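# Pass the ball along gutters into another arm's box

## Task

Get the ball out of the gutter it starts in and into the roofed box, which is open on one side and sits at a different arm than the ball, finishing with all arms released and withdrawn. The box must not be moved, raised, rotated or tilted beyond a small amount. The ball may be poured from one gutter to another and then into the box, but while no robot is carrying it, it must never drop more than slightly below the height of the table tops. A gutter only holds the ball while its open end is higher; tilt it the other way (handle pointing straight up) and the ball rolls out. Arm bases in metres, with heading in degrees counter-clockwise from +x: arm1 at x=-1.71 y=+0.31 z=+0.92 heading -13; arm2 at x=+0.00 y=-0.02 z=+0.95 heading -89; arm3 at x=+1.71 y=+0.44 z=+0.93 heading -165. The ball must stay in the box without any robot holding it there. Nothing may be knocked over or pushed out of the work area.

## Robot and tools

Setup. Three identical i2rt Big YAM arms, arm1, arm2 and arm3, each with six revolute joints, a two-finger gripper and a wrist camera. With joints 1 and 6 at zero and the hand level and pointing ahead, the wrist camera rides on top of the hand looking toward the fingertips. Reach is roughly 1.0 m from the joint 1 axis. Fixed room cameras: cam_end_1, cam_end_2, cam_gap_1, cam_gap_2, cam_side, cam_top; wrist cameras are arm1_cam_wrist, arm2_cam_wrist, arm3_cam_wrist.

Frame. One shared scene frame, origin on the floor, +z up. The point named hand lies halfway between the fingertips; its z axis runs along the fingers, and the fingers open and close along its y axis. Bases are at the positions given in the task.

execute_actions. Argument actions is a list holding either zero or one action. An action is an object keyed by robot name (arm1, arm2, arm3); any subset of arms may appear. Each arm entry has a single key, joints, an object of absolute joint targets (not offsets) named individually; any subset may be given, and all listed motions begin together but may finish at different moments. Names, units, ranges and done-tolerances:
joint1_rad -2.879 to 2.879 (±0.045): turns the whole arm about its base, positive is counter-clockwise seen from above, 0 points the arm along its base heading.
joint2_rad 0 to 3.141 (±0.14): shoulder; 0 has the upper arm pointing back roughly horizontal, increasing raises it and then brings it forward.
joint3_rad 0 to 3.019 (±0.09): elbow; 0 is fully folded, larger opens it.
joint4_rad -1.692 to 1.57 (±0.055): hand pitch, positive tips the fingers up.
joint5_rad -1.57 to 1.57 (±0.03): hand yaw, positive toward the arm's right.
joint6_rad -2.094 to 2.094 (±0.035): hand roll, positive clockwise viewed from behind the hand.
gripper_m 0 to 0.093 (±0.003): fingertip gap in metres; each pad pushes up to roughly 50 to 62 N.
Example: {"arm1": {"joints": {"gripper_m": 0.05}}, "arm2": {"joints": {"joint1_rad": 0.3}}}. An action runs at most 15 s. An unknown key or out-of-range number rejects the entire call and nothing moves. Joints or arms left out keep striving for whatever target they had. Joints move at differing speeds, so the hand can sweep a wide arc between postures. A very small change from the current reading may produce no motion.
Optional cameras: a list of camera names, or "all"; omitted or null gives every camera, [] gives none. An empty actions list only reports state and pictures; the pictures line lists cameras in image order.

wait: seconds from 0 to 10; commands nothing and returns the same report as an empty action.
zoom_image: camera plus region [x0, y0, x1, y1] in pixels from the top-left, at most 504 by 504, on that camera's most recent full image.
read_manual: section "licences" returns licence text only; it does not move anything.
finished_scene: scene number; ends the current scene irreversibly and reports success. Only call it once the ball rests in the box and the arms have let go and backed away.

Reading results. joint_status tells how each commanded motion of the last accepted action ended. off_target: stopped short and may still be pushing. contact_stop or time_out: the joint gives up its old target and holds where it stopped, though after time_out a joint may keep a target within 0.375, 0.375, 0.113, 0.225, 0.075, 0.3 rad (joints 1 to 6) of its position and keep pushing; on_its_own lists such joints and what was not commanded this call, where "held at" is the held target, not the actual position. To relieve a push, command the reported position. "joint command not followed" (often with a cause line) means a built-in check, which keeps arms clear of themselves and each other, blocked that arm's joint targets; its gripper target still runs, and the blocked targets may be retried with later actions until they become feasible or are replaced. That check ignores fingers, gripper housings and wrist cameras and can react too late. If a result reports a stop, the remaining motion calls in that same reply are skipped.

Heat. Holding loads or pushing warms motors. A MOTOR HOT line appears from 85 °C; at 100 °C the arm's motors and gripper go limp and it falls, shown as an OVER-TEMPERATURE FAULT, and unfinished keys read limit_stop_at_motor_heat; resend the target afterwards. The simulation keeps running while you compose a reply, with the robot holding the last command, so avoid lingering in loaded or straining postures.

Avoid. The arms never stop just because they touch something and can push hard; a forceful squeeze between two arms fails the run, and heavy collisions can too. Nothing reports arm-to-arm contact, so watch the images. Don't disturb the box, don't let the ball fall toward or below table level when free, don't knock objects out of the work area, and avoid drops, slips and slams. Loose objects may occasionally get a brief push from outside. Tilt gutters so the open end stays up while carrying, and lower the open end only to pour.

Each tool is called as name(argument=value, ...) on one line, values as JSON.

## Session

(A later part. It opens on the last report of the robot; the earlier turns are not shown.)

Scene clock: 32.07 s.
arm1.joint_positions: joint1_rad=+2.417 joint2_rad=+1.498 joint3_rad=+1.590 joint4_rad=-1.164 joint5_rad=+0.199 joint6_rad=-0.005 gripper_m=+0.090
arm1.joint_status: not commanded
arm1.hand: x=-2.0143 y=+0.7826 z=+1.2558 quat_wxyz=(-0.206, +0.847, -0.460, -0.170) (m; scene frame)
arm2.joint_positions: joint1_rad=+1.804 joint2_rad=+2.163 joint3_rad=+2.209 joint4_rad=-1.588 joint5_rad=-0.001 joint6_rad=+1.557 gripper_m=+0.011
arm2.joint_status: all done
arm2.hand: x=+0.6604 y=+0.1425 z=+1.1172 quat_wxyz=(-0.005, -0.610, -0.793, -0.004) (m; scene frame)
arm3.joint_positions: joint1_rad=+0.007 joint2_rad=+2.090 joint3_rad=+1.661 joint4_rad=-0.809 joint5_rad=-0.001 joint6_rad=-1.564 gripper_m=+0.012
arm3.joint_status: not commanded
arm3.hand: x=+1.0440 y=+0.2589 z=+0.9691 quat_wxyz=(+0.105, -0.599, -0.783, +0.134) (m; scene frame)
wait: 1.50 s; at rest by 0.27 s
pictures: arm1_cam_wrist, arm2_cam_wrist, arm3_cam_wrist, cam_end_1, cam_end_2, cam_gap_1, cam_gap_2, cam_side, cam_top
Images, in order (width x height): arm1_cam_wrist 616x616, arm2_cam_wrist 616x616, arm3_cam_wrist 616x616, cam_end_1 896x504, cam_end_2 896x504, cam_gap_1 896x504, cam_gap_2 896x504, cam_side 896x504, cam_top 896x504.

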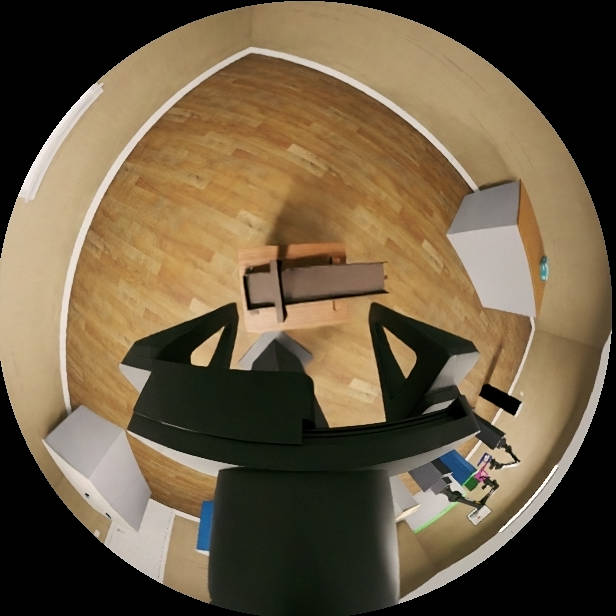

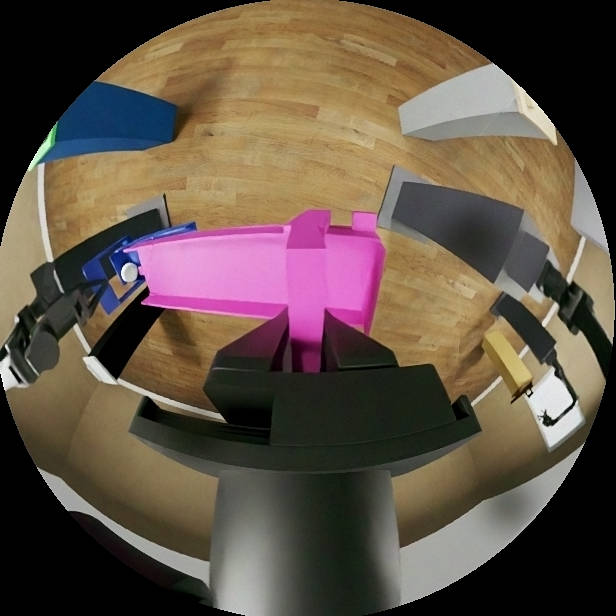

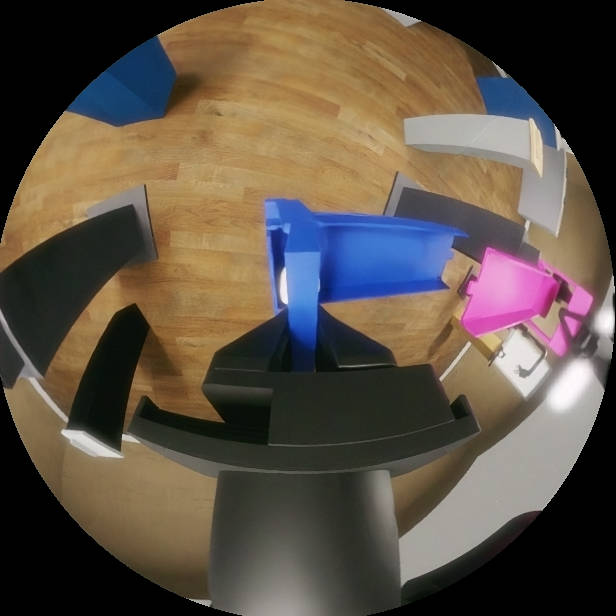

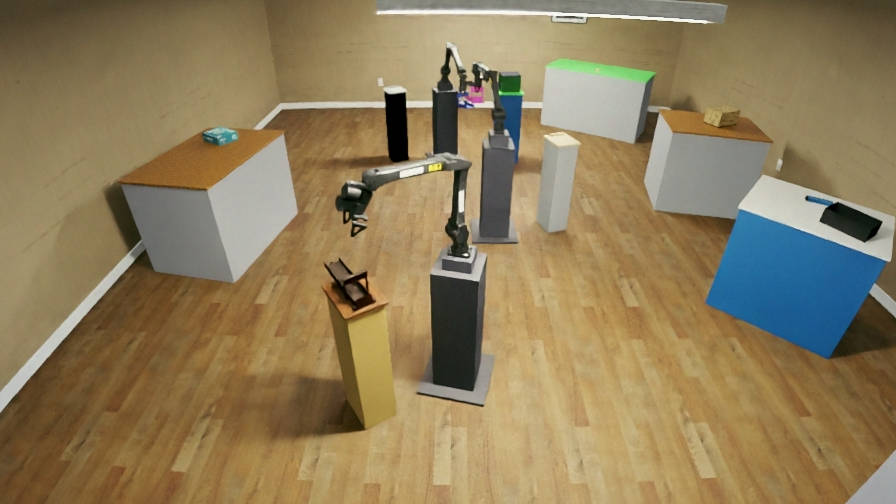

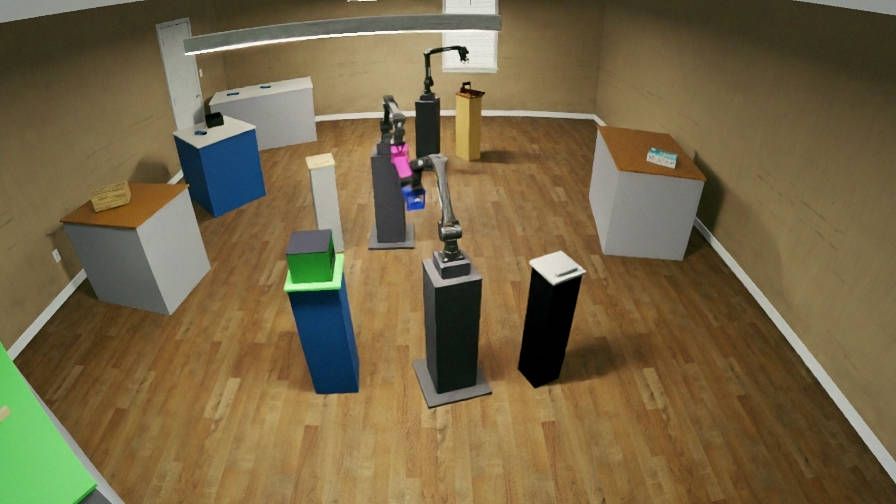

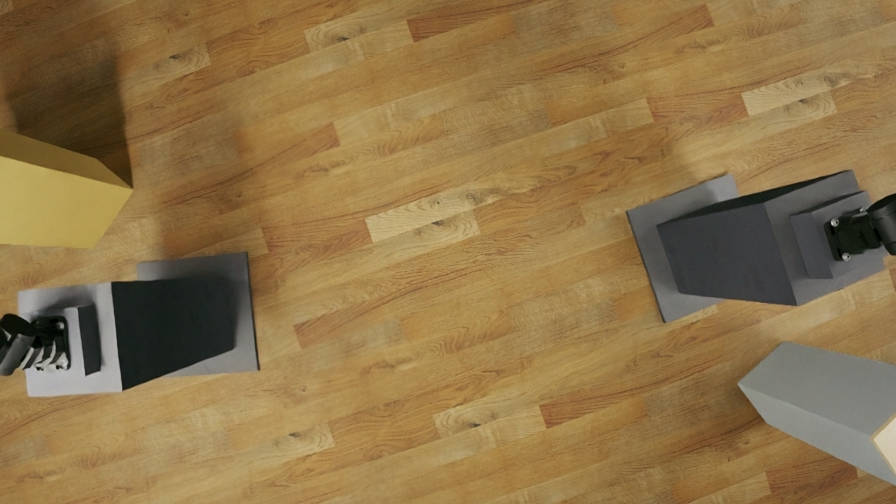

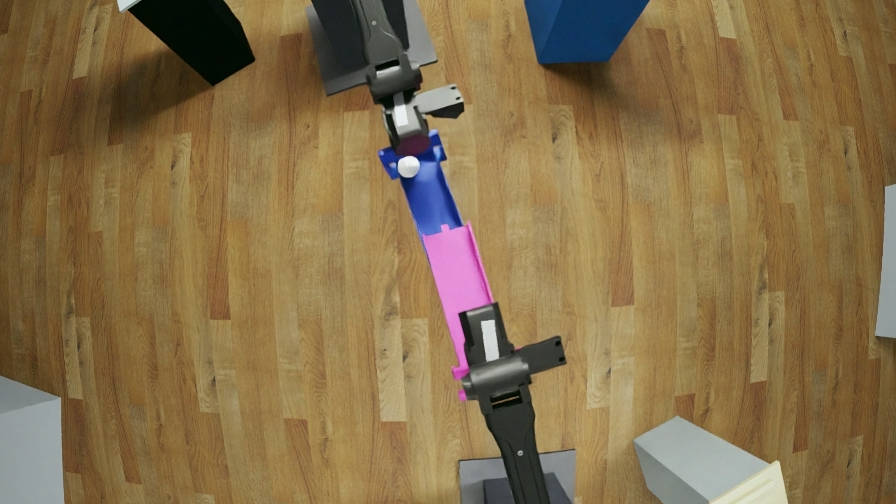

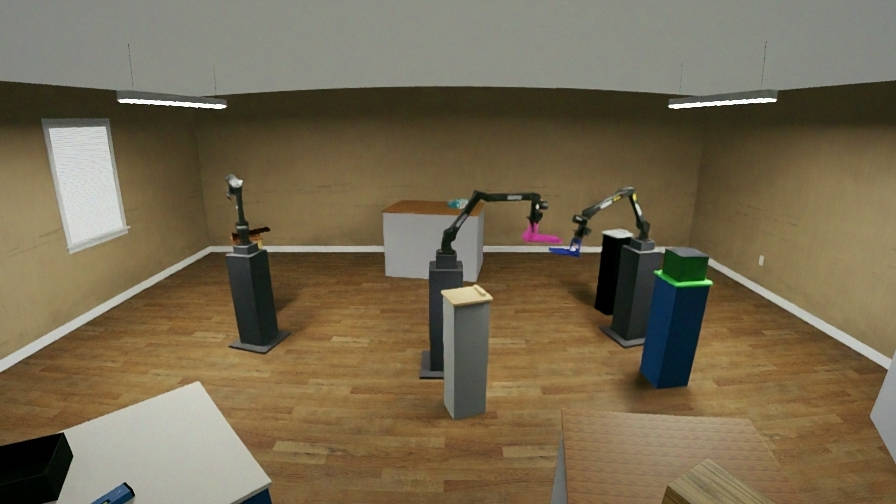

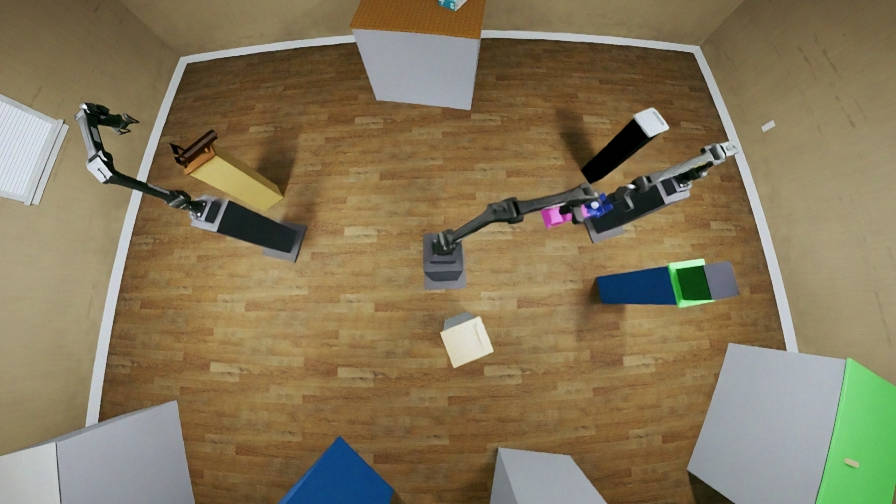

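execute_actions(actions=[{"arm2":{"joints":{"joint1_rad":0.075,"joint2_rad":1.75,"joint3_rad":1.6,"joint4_rad":-1.4,"joint5_rad":-0.2,"joint6_rad":-0.29}},"arm3":{"joints":{"joint2_rad":0.82,"joint3_rad":0.7,"joint4_rad":-0.5}}}], cameras=[])

execute_actions(actions=[{"arm2":{"joints":{"joint2_rad":2.0,"joint3_rad":1.53,"joint4_rad":-1.07}},"arm3":{"joints":{"joint1_rad":1.43,"joint4_rad":-1.05}}}], cameras=["arm3_cam_wrist","cam_end_2","cam_top","cam_side"])

Scene clock: 34.57 s.
arm1.joint_positions: joint1_rad=+2.417 joint2_rad=+1.498 joint3_rad=+1.590 joint4_rad=-1.164 joint5_rad=+0.199 joint6_rad=-0.005 gripper_m=+0.090
arm1.joint_status: not commanded
arm1.hand: x=-2.0143 y=+0.7826 z=+1.2558 quat_wxyz=(-0.206, +0.847, -0.460, -0.170) (m; scene frame)
arm2.joint_positions: joint1_rad=+0.068 joint2_rad=+1.783 joint3_rad=+1.594 joint4_rad=-1.404 joint5_rad=-0.194 joint6_rad=-0.273 gripper_m=+0.011
arm2.joint_status: all done
arm2.hand: x=+0.0779 y=-0.5556 z=+1.1250 quat_wxyz=(-0.064, -0.570, -0.816, -0.063) (m; scene frame)
arm3.joint_positions: joint1_rad=+0.007 joint2_rad=+0.831 joint3_rad=+0.673 joint4_rad=-0.529 joint5_rad=-0.001 joint6_rad=-1.564 gripper_m=+0.011
arm3.joint_status: all done
arm3.hand: x=+1.3471 y=+0.3412 z=+1.1718 quat_wxyz=(+0.263, -0.547, -0.717, +0.343) (m; scene frame)
pictures: none
No camera images: the call's "cameras" was empty. Leave "cameras" out to get every camera's image.

Scene clock: 36.27 s.
arm1.joint_positions: joint1_rad=+2.417 joint2_rad=+1.498 joint3_rad=+1.590 joint4_rad=-1.164 joint5_rad=+0.199 joint6_rad=-0.005 gripper_m=+0.090
arm1.joint_status: not commanded
arm1.hand: x=-2.0143 y=+0.7826 z=+1.2558 quat_wxyz=(-0.206, +0.847, -0.460, -0.170) (m; scene frame)
arm2.joint_positions: joint1_rad=+0.066 joint2_rad=+2.023 joint3_rad=+1.523 joint4_rad=-1.088 joint5_rad=-0.200 joint6_rad=-0.278 gripper_m=+0.011
arm2.joint_status: all done
arm2.hand: x=+0.0789 y=-0.5987 z=+0.9695 quat_wxyz=(-0.068, -0.569, -0.817, -0.062) (m; scene frame)
arm3.joint_positions: joint1_rad=+1.426 joint2_rad=+0.831 joint3_rad=+0.673 joint4_rad=-1.044 joint5_rad=+0.000 joint6_rad=-1.564 gripper_m=+0.011
arm3.joint_status: all done
arm3.hand: x=+1.7495 y=+0.1633 z=+1.0932 quat_wxyz=(-0.007, +0.056, -0.982, +0.180) (m; scene frame)
pictures: arm3_cam_wrist, cam_end_2, cam_side, cam_top
Images, in order (width x height): arm3_cam_wrist 616x616, cam_end_2 896x504, cam_side 896x504, cam_top 896x504.

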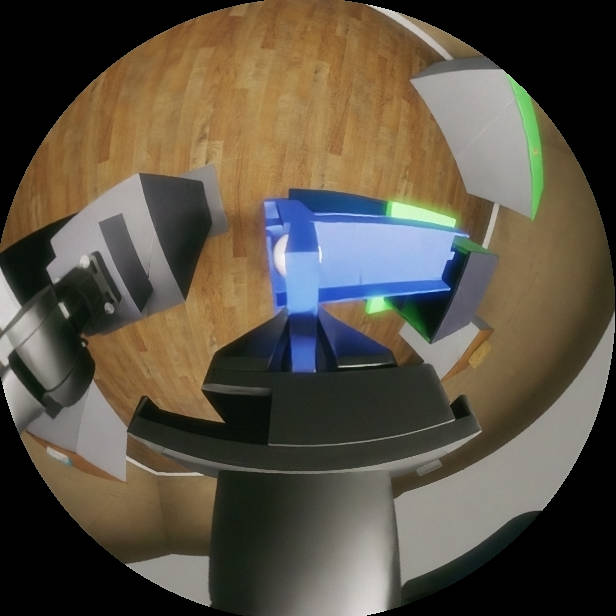

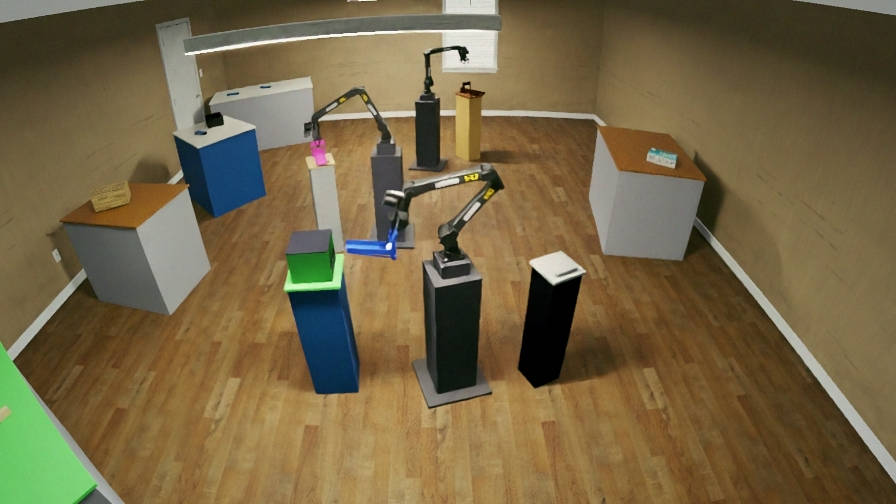

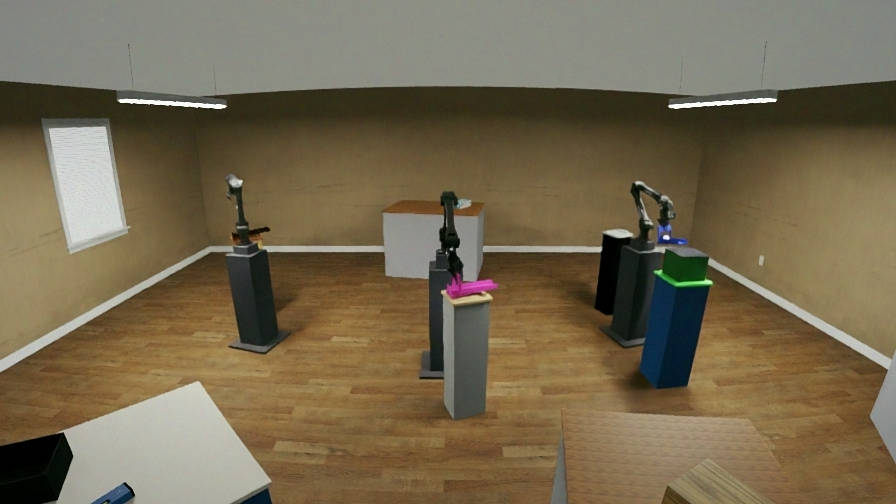

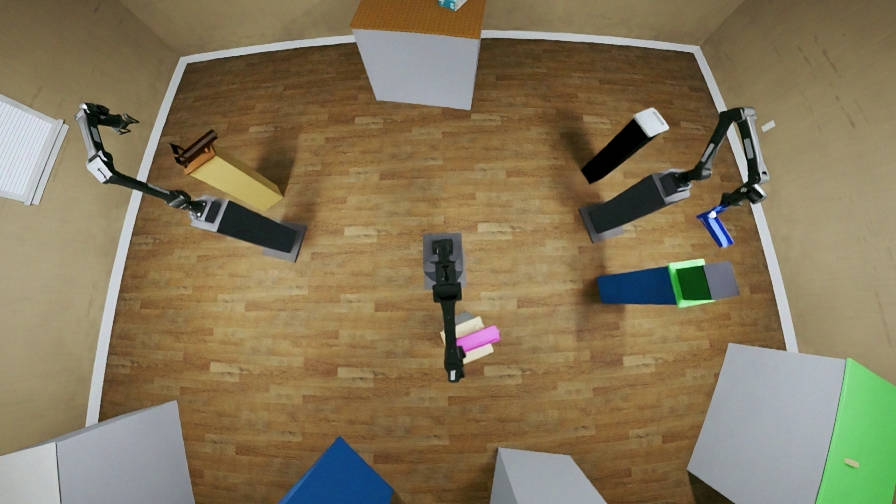

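execute_actions(actions=[{"arm2":{"joints":{"gripper_m":0.09}},"arm3":{"joints":{"joint1_rad":1.35,"joint2_rad":0.97,"joint3_rad":0.63,"joint4_rad":-0.97}}}], cameras=["arm3_cam_wrist","cam_end_2"])

zoom_image(camera="cam_end_2", region=[260, 170, 500, 310])

Scene clock: 37.30 s.
arm1.joint_positions: joint1_rad=+2.417 joint2_rad=+1.498 joint3_rad=+1.590 joint4_rad=-1.164 joint5_rad=+0.199 joint6_rad=-0.005 gripper_m=+0.090
arm1.joint_status: not commanded
arm1.hand: x=-2.0143 y=+0.7826 z=+1.2558 quat_wxyz=(-0.206, +0.847, -0.460, -0.170) (m; scene frame)
arm2.joint_positions: joint1_rad=+0.066 joint2_rad=+2.023 joint3_rad=+1.523 joint4_rad=-1.087 joint5_rad=-0.200 joint6_rad=-0.278 gripper_m=+0.090
arm2.joint_status: all done
arm2.hand: x=+0.0788 y=-0.5990 z=+0.9695 quat_wxyz=(-0.069, -0.569, -0.817, -0.062) (m; scene frame)
arm3.joint_positions: joint1_rad=+1.353 joint2_rad=+0.988 joint3_rad=+0.606 joint4_rad=-0.992 joint5_rad=+0.000 joint6_rad=-1.564 gripper_m=+0.012
arm3.joint_status: all done
arm3.hand: x=+1.7278 y=+0.1718 z=+1.0277 quat_wxyz=(+0.003, +0.020, -0.995, +0.095) (m; scene frame)
pictures: arm3_cam_wrist, cam_end_2
Images, in order (width x height): arm3_cam_wrist 616x616, cam_end_2 896x504.

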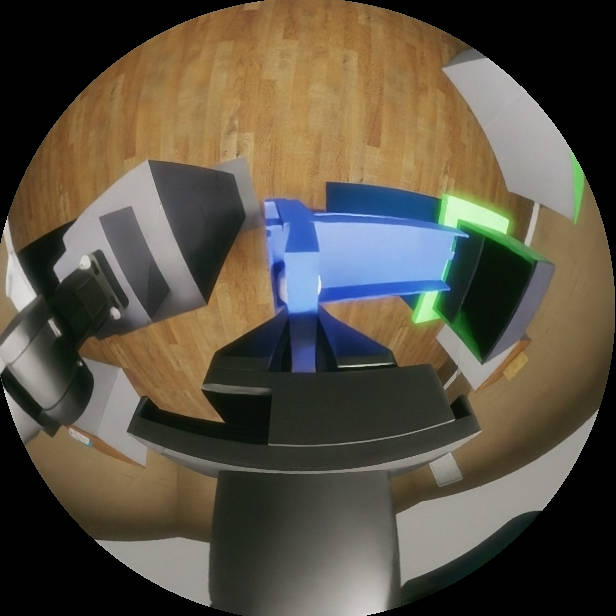

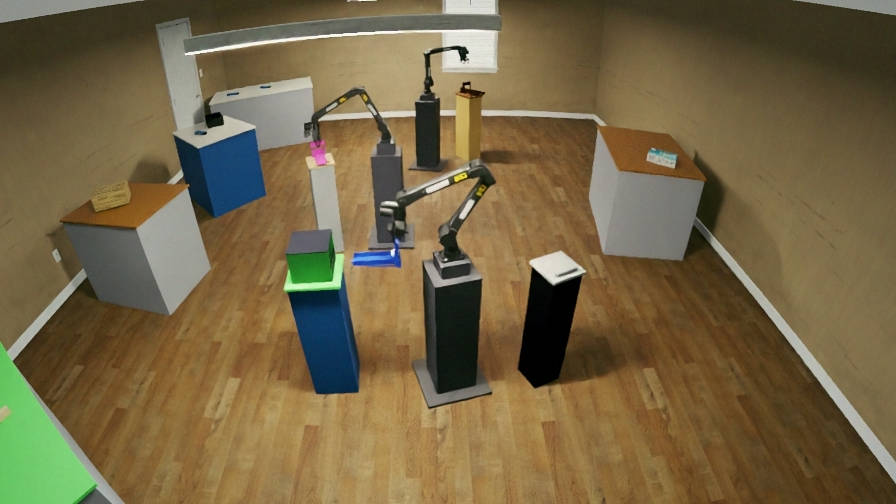

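Region (260, 170, 500, 310) of cam_end_2's 896x504 image, scaled by 2.100, with more detail than that image has; it fills the top 294 rows of this view, and the rest is white.

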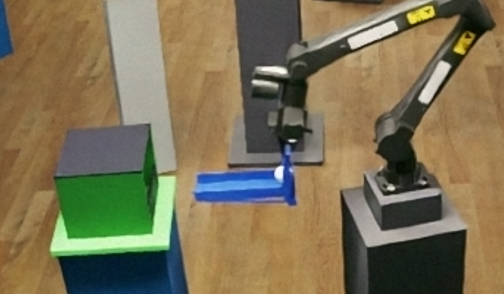

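execute_actions(actions=[{"arm2":{"joints":{"joint2_rad":1.5}},"arm3":{"joints":{"joint1_rad":1.33,"joint2_rad":1.44,"joint3_rad":1.11,"joint4_rad":-0.93}}}], cameras=["arm3_cam_wrist","cam_end_2"])

zoom_image(camera="cam_end_2", region=[260, 170, 500, 310])

Scene clock: 39.00 s.
arm1.joint_positions: joint1_rad=+2.417 joint2_rad=+1.498 joint3_rad=+1.590 joint4_rad=-1.164 joint5_rad=+0.199 joint6_rad=-0.005 gripper_m=+0.090
arm1.joint_status: not commanded
arm1.hand: x=-2.0143 y=+0.7826 z=+1.2558 quat_wxyz=(-0.206, +0.847, -0.460, -0.170) (m; scene frame)
arm2.joint_positions: joint1_rad=+0.066 joint2_rad=+1.502 joint3_rad=+1.519 joint4_rad=-1.086 joint5_rad=-0.200 joint6_rad=-0.278 gripper_m=+0.090
arm2.joint_status: all done
arm2.hand: x=+0.0817 y=-0.5791 z=+1.2599 quat_wxyz=(-0.227, -0.528, -0.807, +0.137) (m; scene frame)
arm3.joint_positions: joint1_rad=+1.339 joint2_rad=+1.451 joint3_rad=+1.055 joint4_rad=-0.940 joint5_rad=+0.000 joint6_rad=-1.564 gripper_m=+0.012
arm3.joint_status: all done
arm3.hand: x=+1.7298 y=-0.0096 z=+1.0545 quat_wxyz=(+0.003, +0.013, -0.993, +0.115) (m; scene frame)
pictures: arm3_cam_wrist, cam_end_2
Images, in order (width x height): arm3_cam_wrist 616x616, cam_end_2 896x504.

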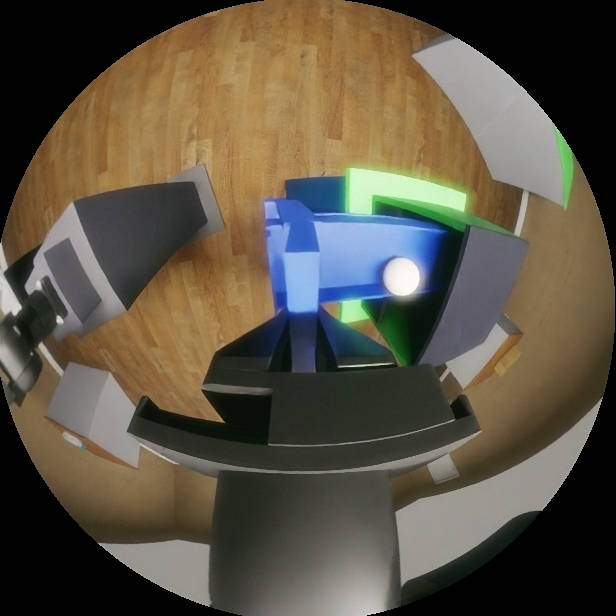

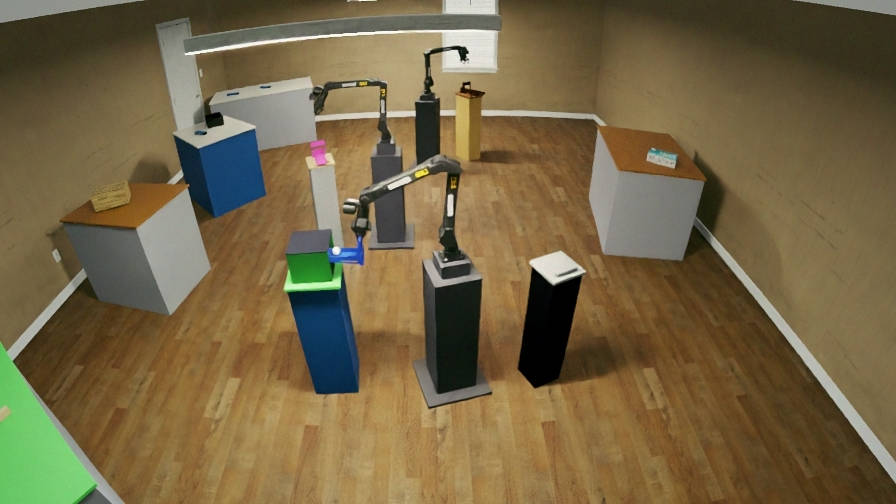

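Region (260, 170, 500, 310) of cam_end_2's 896x504 image, scaled by 2.100, with more detail than that image has; it fills the top 294 rows of this view, and the rest is white.

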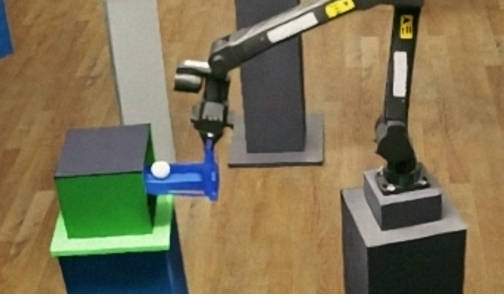

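execute_actions(actions=[{"arm3":{"joints":{"joint4_rad":-1.15}}}], cameras=[])

wait(seconds=2)

execute_actions(actions=[{"arm3":{"joints":{"joint2_rad":0.97,"joint3_rad":0.65}}}], cameras=["arm3_cam_wrist","cam_end_2"])

Scene clock: 40.03 s.
arm1.joint_positions: joint1_rad=+2.417 joint2_rad=+1.498 joint3_rad=+1.590 joint4_rad=-1.164 joint5_rad=+0.199 joint6_rad=-0.005 gripper_m=+0.090
arm1.joint_status: not commanded
arm1.hand: x=-2.0143 y=+0.7826 z=+1.2558 quat_wxyz=(-0.206, +0.847, -0.460, -0.170) (m; scene frame)
arm2.joint_positions: joint1_rad=+0.066 joint2_rad=+1.502 joint3_rad=+1.519 joint4_rad=-1.086 joint5_rad=-0.200 joint6_rad=-0.278 gripper_m=+0.090
arm2.joint_status: not commanded
arm2.hand: x=+0.0817 y=-0.5791 z=+1.2599 quat_wxyz=(-0.227, -0.528, -0.807, +0.137) (m; scene frame)
arm3.joint_positions: joint1_rad=+1.339 joint2_rad=+1.451 joint3_rad=+1.060 joint4_rad=-1.134 joint5_rad=+0.000 joint6_rad=-1.564 gripper_m=+0.012
arm3.joint_status: all done
arm3.hand: x=+1.7283 y=+0.0359 z=+1.0499 quat_wxyz=(+0.005, +0.012, -1.000, +0.020) (m; scene frame)
pictures: none
No camera images: the call's "cameras" was empty. Leave "cameras" out to get every camera's image.

Scene clock: 42.03 s.
arm1.joint_positions: joint1_rad=+2.417 joint2_rad=+1.498 joint3_rad=+1.590 joint4_rad=-1.164 joint5_rad=+0.199 joint6_rad=-0.005 gripper_m=+0.090
arm1.joint_status: not commanded
arm1.hand: x=-2.0143 y=+0.7826 z=+1.2558 quat_wxyz=(-0.206, +0.847, -0.460, -0.170) (m; scene frame)
arm2.joint_positions: joint1_rad=+0.066 joint2_rad=+1.502 joint3_rad=+1.519 joint4_rad=-1.086 joint5_rad=-0.200 joint6_rad=-0.278 gripper_m=+0.090
arm2.joint_status: not commanded
arm2.hand: x=+0.0817 y=-0.5791 z=+1.2599 quat_wxyz=(-0.227, -0.528, -0.807, +0.137) (m; scene frame)
arm3.joint_positions: joint1_rad=+1.339 joint2_rad=+1.451 joint3_rad=+1.060 joint4_rad=-1.135 joint5_rad=+0.000 joint6_rad=-1.564 gripper_m=+0.012
arm3.joint_status: all done
arm3.hand: x=+1.7283 y=+0.0360 z=+1.0499 quat_wxyz=(+0.005, +0.012, -1.000, +0.020) (m; scene frame)
wait: 2.00 s; at rest by 0.30 s
pictures: arm1_cam_wrist, arm2_cam_wrist, arm3_cam_wrist, cam_end_1, cam_end_2, cam_gap_1, cam_gap_2, cam_side, cam_top
Images, in order (width x height): arm1_cam_wrist 616x616, arm2_cam_wrist 616x616, arm3_cam_wrist 616x616, cam_end_1 896x504, cam_end_2 896x504, cam_gap_1 896x504, cam_gap_2 896x504, cam_side 896x504, cam_top 896x504.

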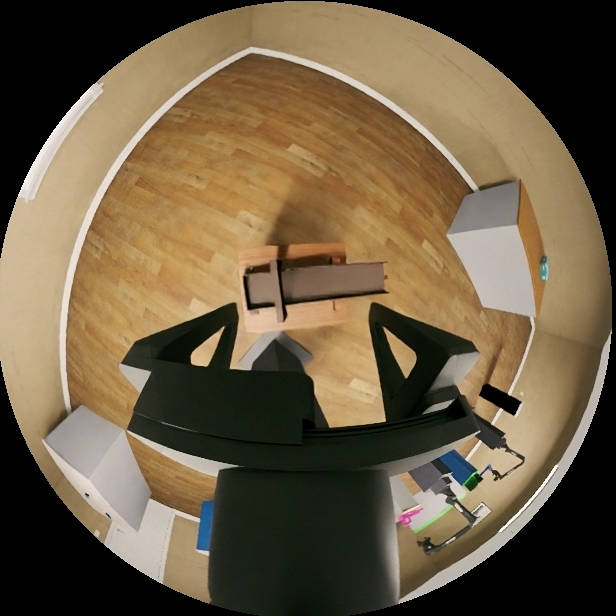

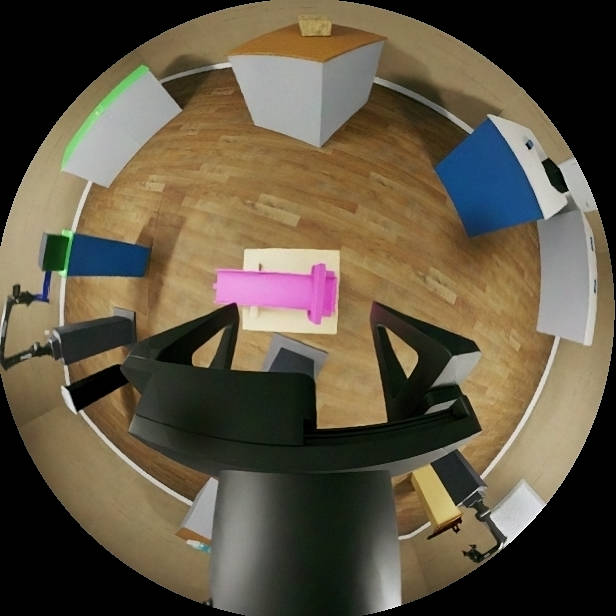

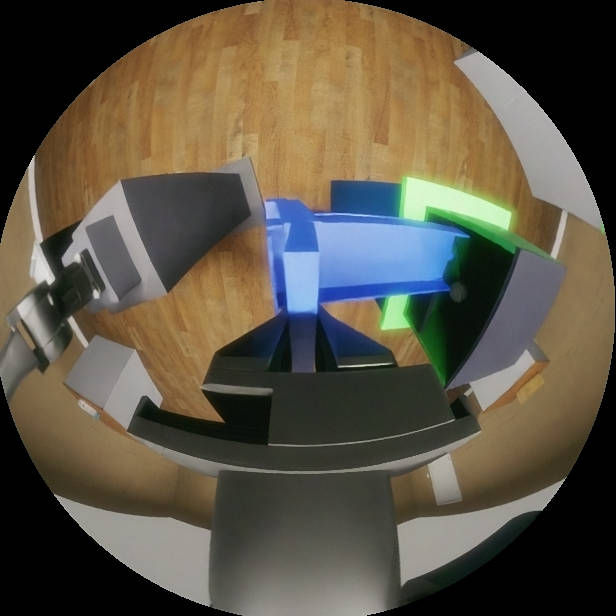

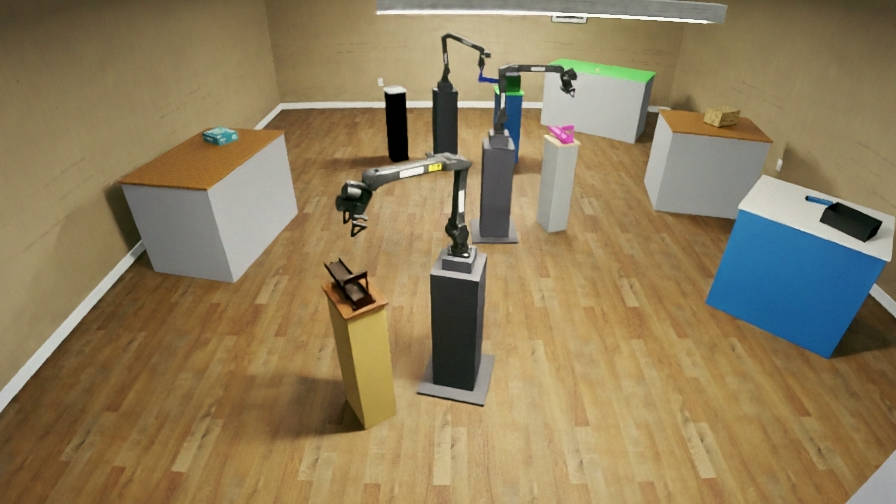

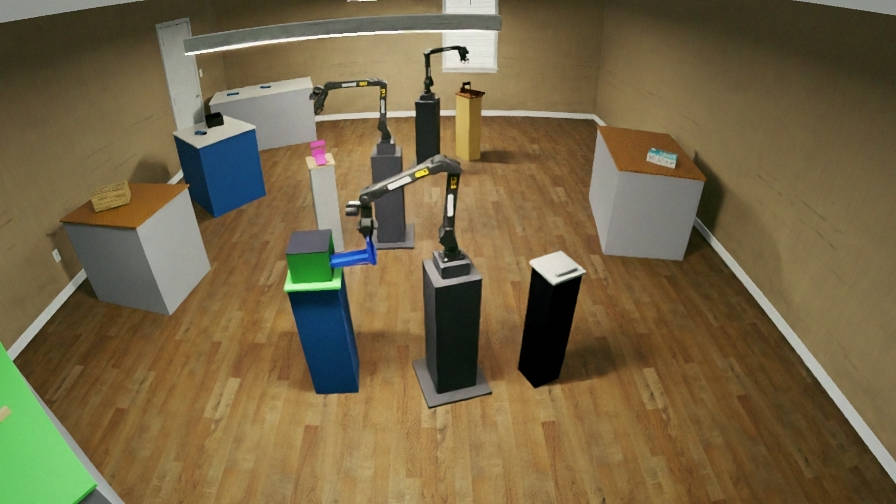

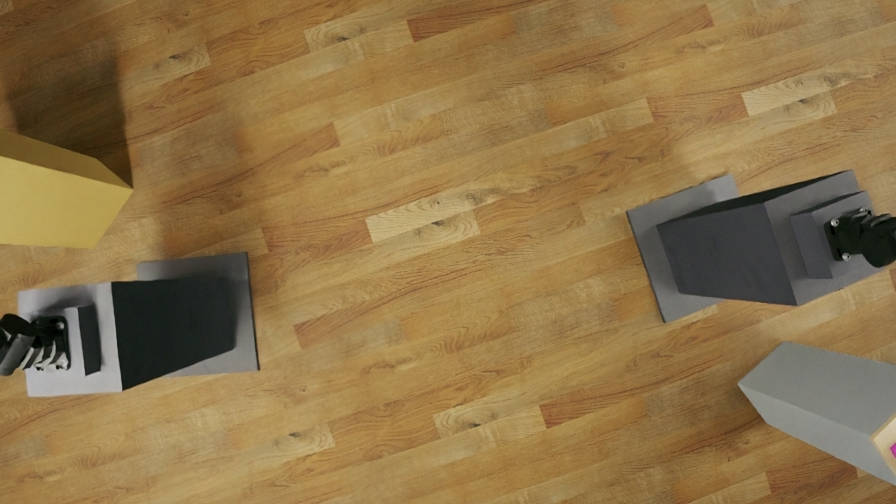

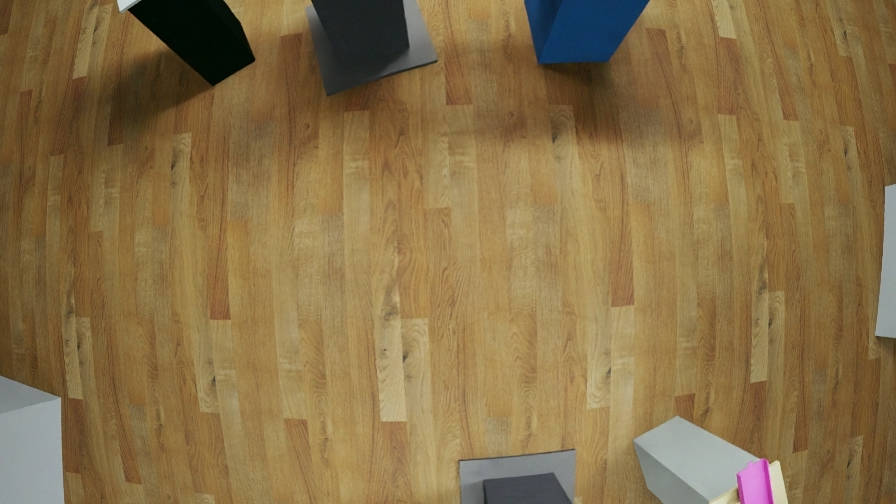

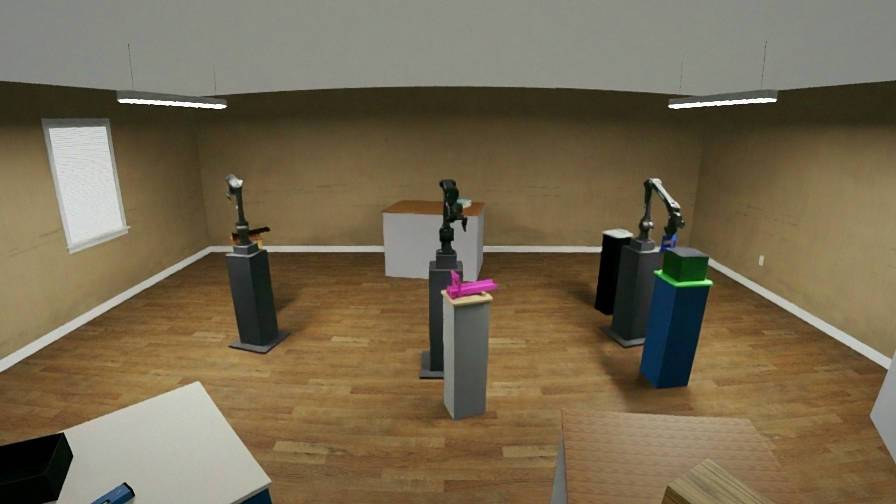

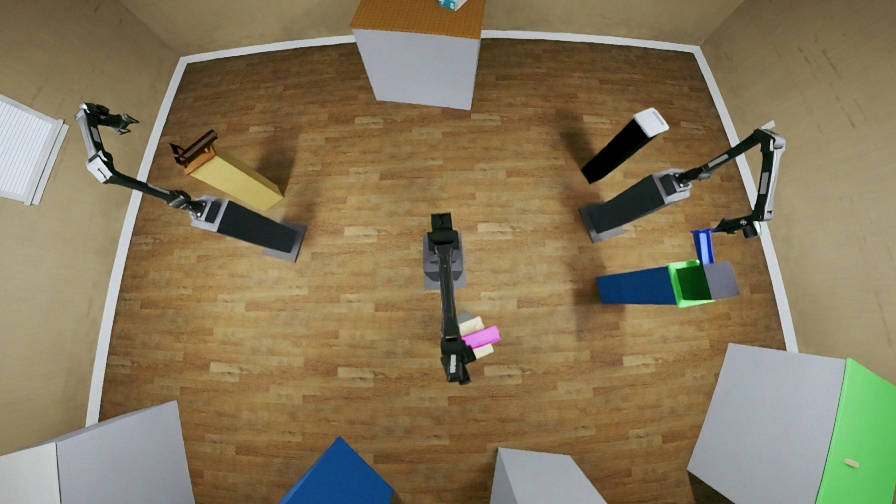

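Scene clock: 43.23 s.
arm1.joint_positions: joint1_rad=+2.417 joint2_rad=+1.498 joint3_rad=+1.590 joint4_rad=-1.164 joint5_rad=+0.199 joint6_rad=-0.005 gripper_m=+0.090
arm1.joint_status: not commanded
arm1.hand: x=-2.0143 y=+0.7826 z=+1.2558 quat_wxyz=(-0.206, +0.847, -0.460, -0.170) (m; scene frame)
arm2.joint_positions: joint1_rad=+0.066 joint2_rad=+1.502 joint3_rad=+1.519 joint4_rad=-1.086 joint5_rad=-0.200 joint6_rad=-0.278 gripper_m=+0.090
arm2.joint_status: not commanded
arm2.hand: x=+0.0817 y=-0.5791 z=+1.2599 quat_wxyz=(-0.227, -0.528, -0.807, +0.137) (m; scene frame)
arm3.joint_positions: joint1_rad=+1.339 joint2_rad=+0.978 joint3_rad=+0.634 joint4_rad=-1.147 joint5_rad=+0.000 joint6_rad=-1.564 gripper_m=+0.012
arm3.joint_status: all done
arm3.hand: x=+1.7231 y=+0.1985 z=+1.0358 quat_wxyz=(+0.004, +0.012, -0.999, +0.037) (m; scene frame)
pictures: arm3_cam_wrist, cam_end_2
Images, in order (width x height): arm3_cam_wrist 616x616, cam_end_2 896x504.

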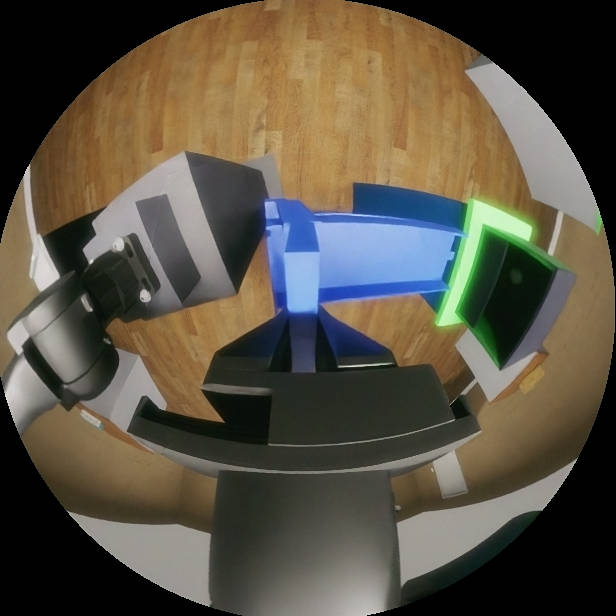

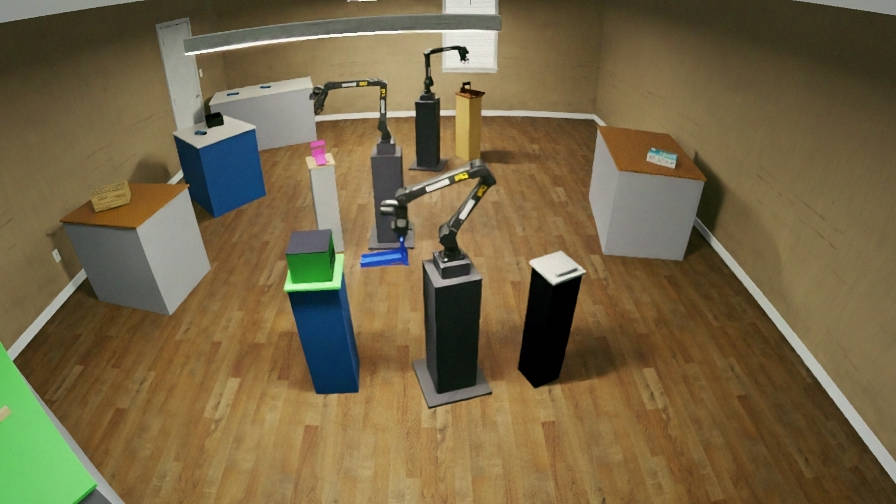

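In. Return the gutter.

execute_actions(actions=[{"arm3":{"joints":{"joint1_rad":0.3,"joint3_rad":0.9,"joint4_rad":-1.4}}}], cameras=[])

execute_actions(actions=[{"arm3":{"joints":{"joint1_rad":-1.63,"joint2_rad":1.7,"joint3_rad":1.6,"joint5_rad":0.2,"joint6_rad":-0.14}}}], cameras=[])

execute_actions(actions=[{"arm3":{"joints":{"joint2_rad":1.89,"joint3_rad":1.43,"joint4_rad":-1.09}}}], cameras=[])

execute_actions(actions=[{"arm3":{"joints":{"gripper_m":0.09}}}], cameras=[])

execute_actions(actions=[{"arm3":{"joints":{"joint2_rad":1.5}}}], cameras=["cam_end_2"])

finished_scene(scene=1)

Scene clock: 44.93 s.
arm1.joint_positions: joint1_rad=+2.417 joint2_rad=+1.498 joint3_rad=+1.590 joint4_rad=-1.164 joint5_rad=+0.199 joint6_rad=-0.005 gripper_m=+0.090
arm1.joint_status: not commanded
arm1.hand: x=-2.0143 y=+0.7826 z=+1.2558 quat_wxyz=(-0.206, +0.847, -0.460, -0.170) (m; scene frame)
arm2.joint_positions: joint1_rad=+0.066 joint2_rad=+1.502 joint3_rad=+1.519 joint4_rad=-1.086 joint5_rad=-0.200 joint6_rad=-0.278 gripper_m=+0.090
arm2.joint_status: not commanded
arm2.hand: x=+0.0817 y=-0.5791 z=+1.2599 quat_wxyz=(-0.227, -0.528, -0.807, +0.137) (m; scene frame)
arm3.joint_positions: joint1_rad=+0.304 joint2_rad=+0.978 joint3_rad=+0.866 joint4_rad=-1.389 joint5_rad=+0.000 joint6_rad=-1.564 gripper_m=+0.012
arm3.joint_status: all done
arm3.hand: x=+1.4944 y=+0.3025 z=+1.1248 quat_wxyz=(+0.023, -0.483, -0.875, +0.031) (m; scene frame)
pictures: none
No camera images: the call's "cameras" was empty. Leave "cameras" out to get every camera's image.

Scene clock: 47.00 s.
arm1.joint_positions: joint1_rad=+2.417 joint2_rad=+1.498 joint3_rad=+1.590 joint4_rad=-1.164 joint5_rad=+0.199 joint6_rad=-0.005 gripper_m=+0.090
arm1.joint_status: not commanded
arm1.hand: x=-2.0143 y=+0.7826 z=+1.2558 quat_wxyz=(-0.206, +0.847, -0.460, -0.170) (m; scene frame)
arm2.joint_positions: joint1_rad=+0.066 joint2_rad=+1.502 joint3_rad=+1.519 joint4_rad=-1.086 joint5_rad=-0.200 joint6_rad=-0.278 gripper_m=+0.090
arm2.joint_status: not commanded
arm2.hand: x=+0.0817 y=-0.5791 z=+1.2599 quat_wxyz=(-0.227, -0.528, -0.807, +0.137) (m; scene frame)
arm3.joint_positions: joint1_rad=-1.639 joint2_rad=+1.730 joint3_rad=+1.554 joint4_rad=-1.393 joint5_rad=+0.199 joint6_rad=-0.151 gripper_m=+0.012
arm3.joint_status: all done
arm3.hand: x=+1.6485 y=+0.9658 z=+1.1164 quat_wxyz=(+0.072, -0.814, +0.573, -0.062) (m; scene frame)
pictures: none
No camera images: the call's "cameras" was empty. Leave "cameras" out to get every camera's image.

Scene clock: 48.03 s.
arm1.joint_positions: joint1_rad=+2.417 joint2_rad=+1.498 joint3_rad=+1.590 joint4_rad=-1.164 joint5_rad=+0.199 joint6_rad=-0.005 gripper_m=+0.090
arm1.joint_status: not commanded
arm1.hand: x=-2.0143 y=+0.7826 z=+1.2558 quat_wxyz=(-0.206, +0.847, -0.460, -0.170) (m; scene frame)
arm2.joint_positions: joint1_rad=+0.066 joint2_rad=+1.502 joint3_rad=+1.519 joint4_rad=-1.086 joint5_rad=-0.200 joint6_rad=-0.278 gripper_m=+0.090
arm2.joint_status: not commanded
arm2.hand: x=+0.0817 y=-0.5791 z=+1.2599 quat_wxyz=(-0.227, -0.528, -0.807, +0.137) (m; scene frame)
arm3.joint_positions: joint1_rad=-1.629 joint2_rad=+1.903 joint3_rad=+1.414 joint4_rad=-1.106 joint5_rad=+0.203 joint6_rad=-0.139 gripper_m=+0.012
arm3.joint_status: all done
arm3.hand: x=+1.6396 y=+0.9811 z=+0.9770 quat_wxyz=(+0.065, -0.814, +0.572, -0.072) (m; scene frame)
pictures: none
No camera images: the call's "cameras" was empty. Leave "cameras" out to get every camera's image.

Scene clock: 48.73 s.
arm1.joint_positions: joint1_rad=+2.417 joint2_rad=+1.498 joint3_rad=+1.590 joint4_rad=-1.164 joint5_rad=+0.199 joint6_rad=-0.005 gripper_m=+0.090
arm1.joint_status: not commanded
arm1.hand: x=-2.0143 y=+0.7826 z=+1.2558 quat_wxyz=(-0.206, +0.847, -0.460, -0.170) (m; scene frame)
arm2.joint_positions: joint1_rad=+0.066 joint2_rad=+1.502 joint3_rad=+1.519 joint4_rad=-1.086 joint5_rad=-0.200 joint6_rad=-0.278 gripper_m=+0.090
arm2.joint_status: not commanded
arm2.hand: x=+0.0817 y=-0.5791 z=+1.2599 quat_wxyz=(-0.227, -0.528, -0.807, +0.137) (m; scene frame)
arm3.joint_positions: joint1_rad=-1.629 joint2_rad=+1.903 joint3_rad=+1.414 joint4_rad=-1.105 joint5_rad=+0.201 joint6_rad=-0.139 gripper_m=+0.090
arm3.joint_status: all done
arm3.hand: x=+1.6393 y=+0.9813 z=+0.9769 quat_wxyz=(+0.065, -0.814, +0.572, -0.071) (m; scene frame)
pictures: none
No camera images: the call's "cameras" was empty. Leave "cameras" out to get every camera's image.

Scene clock: 50.13 s.
arm1.joint_positions: joint1_rad=+2.417 joint2_rad=+1.498 joint3_rad=+1.590 joint4_rad=-1.164 joint5_rad=+0.199 joint6_rad=-0.005 gripper_m=+0.090
arm1.joint_status: not commanded
arm1.hand: x=-2.0143 y=+0.7826 z=+1.2558 quat_wxyz=(-0.206, +0.847, -0.460, -0.170) (m; scene frame)
arm2.joint_positions: joint1_rad=+0.066 joint2_rad=+1.502 joint3_rad=+1.519 joint4_rad=-1.086 joint5_rad=-0.200 joint6_rad=-0.278 gripper_m=+0.090
arm2.joint_status: not commanded
arm2.hand: x=+0.0817 y=-0.5791 z=+1.2599 quat_wxyz=(-0.227, -0.528, -0.807, +0.137) (m; scene frame)
arm3.joint_positions: joint1_rad=-1.629 joint2_rad=+1.503 joint3_rad=+1.414 joint4_rad=-1.103 joint5_rad=+0.201 joint6_rad=-0.139 gripper_m=+0.090
arm3.joint_status: all done
arm3.hand: x=+1.6429 y=+0.9731 z=+1.1863 quat_wxyz=(+0.199, -0.787, +0.579, +0.075) (m; scene frame)
pictures: cam_end_2
Images, in order (width x height): cam_end_2 896x504.

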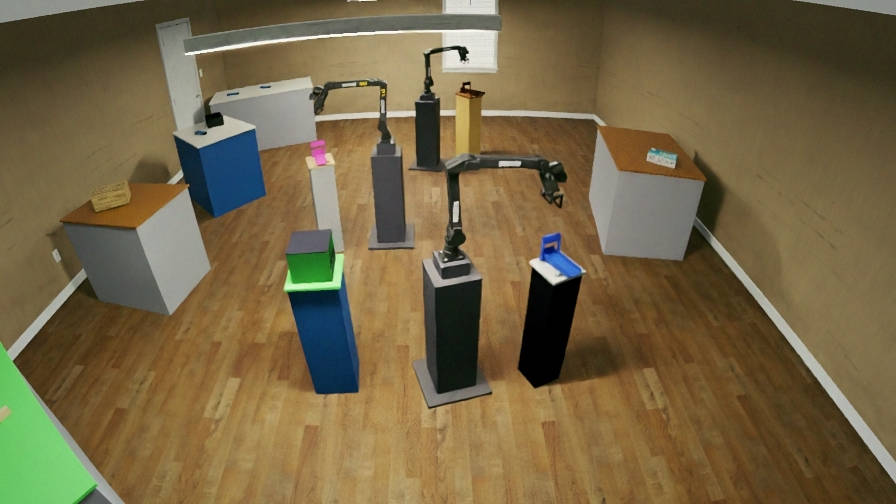

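The scene is finished: the task was done.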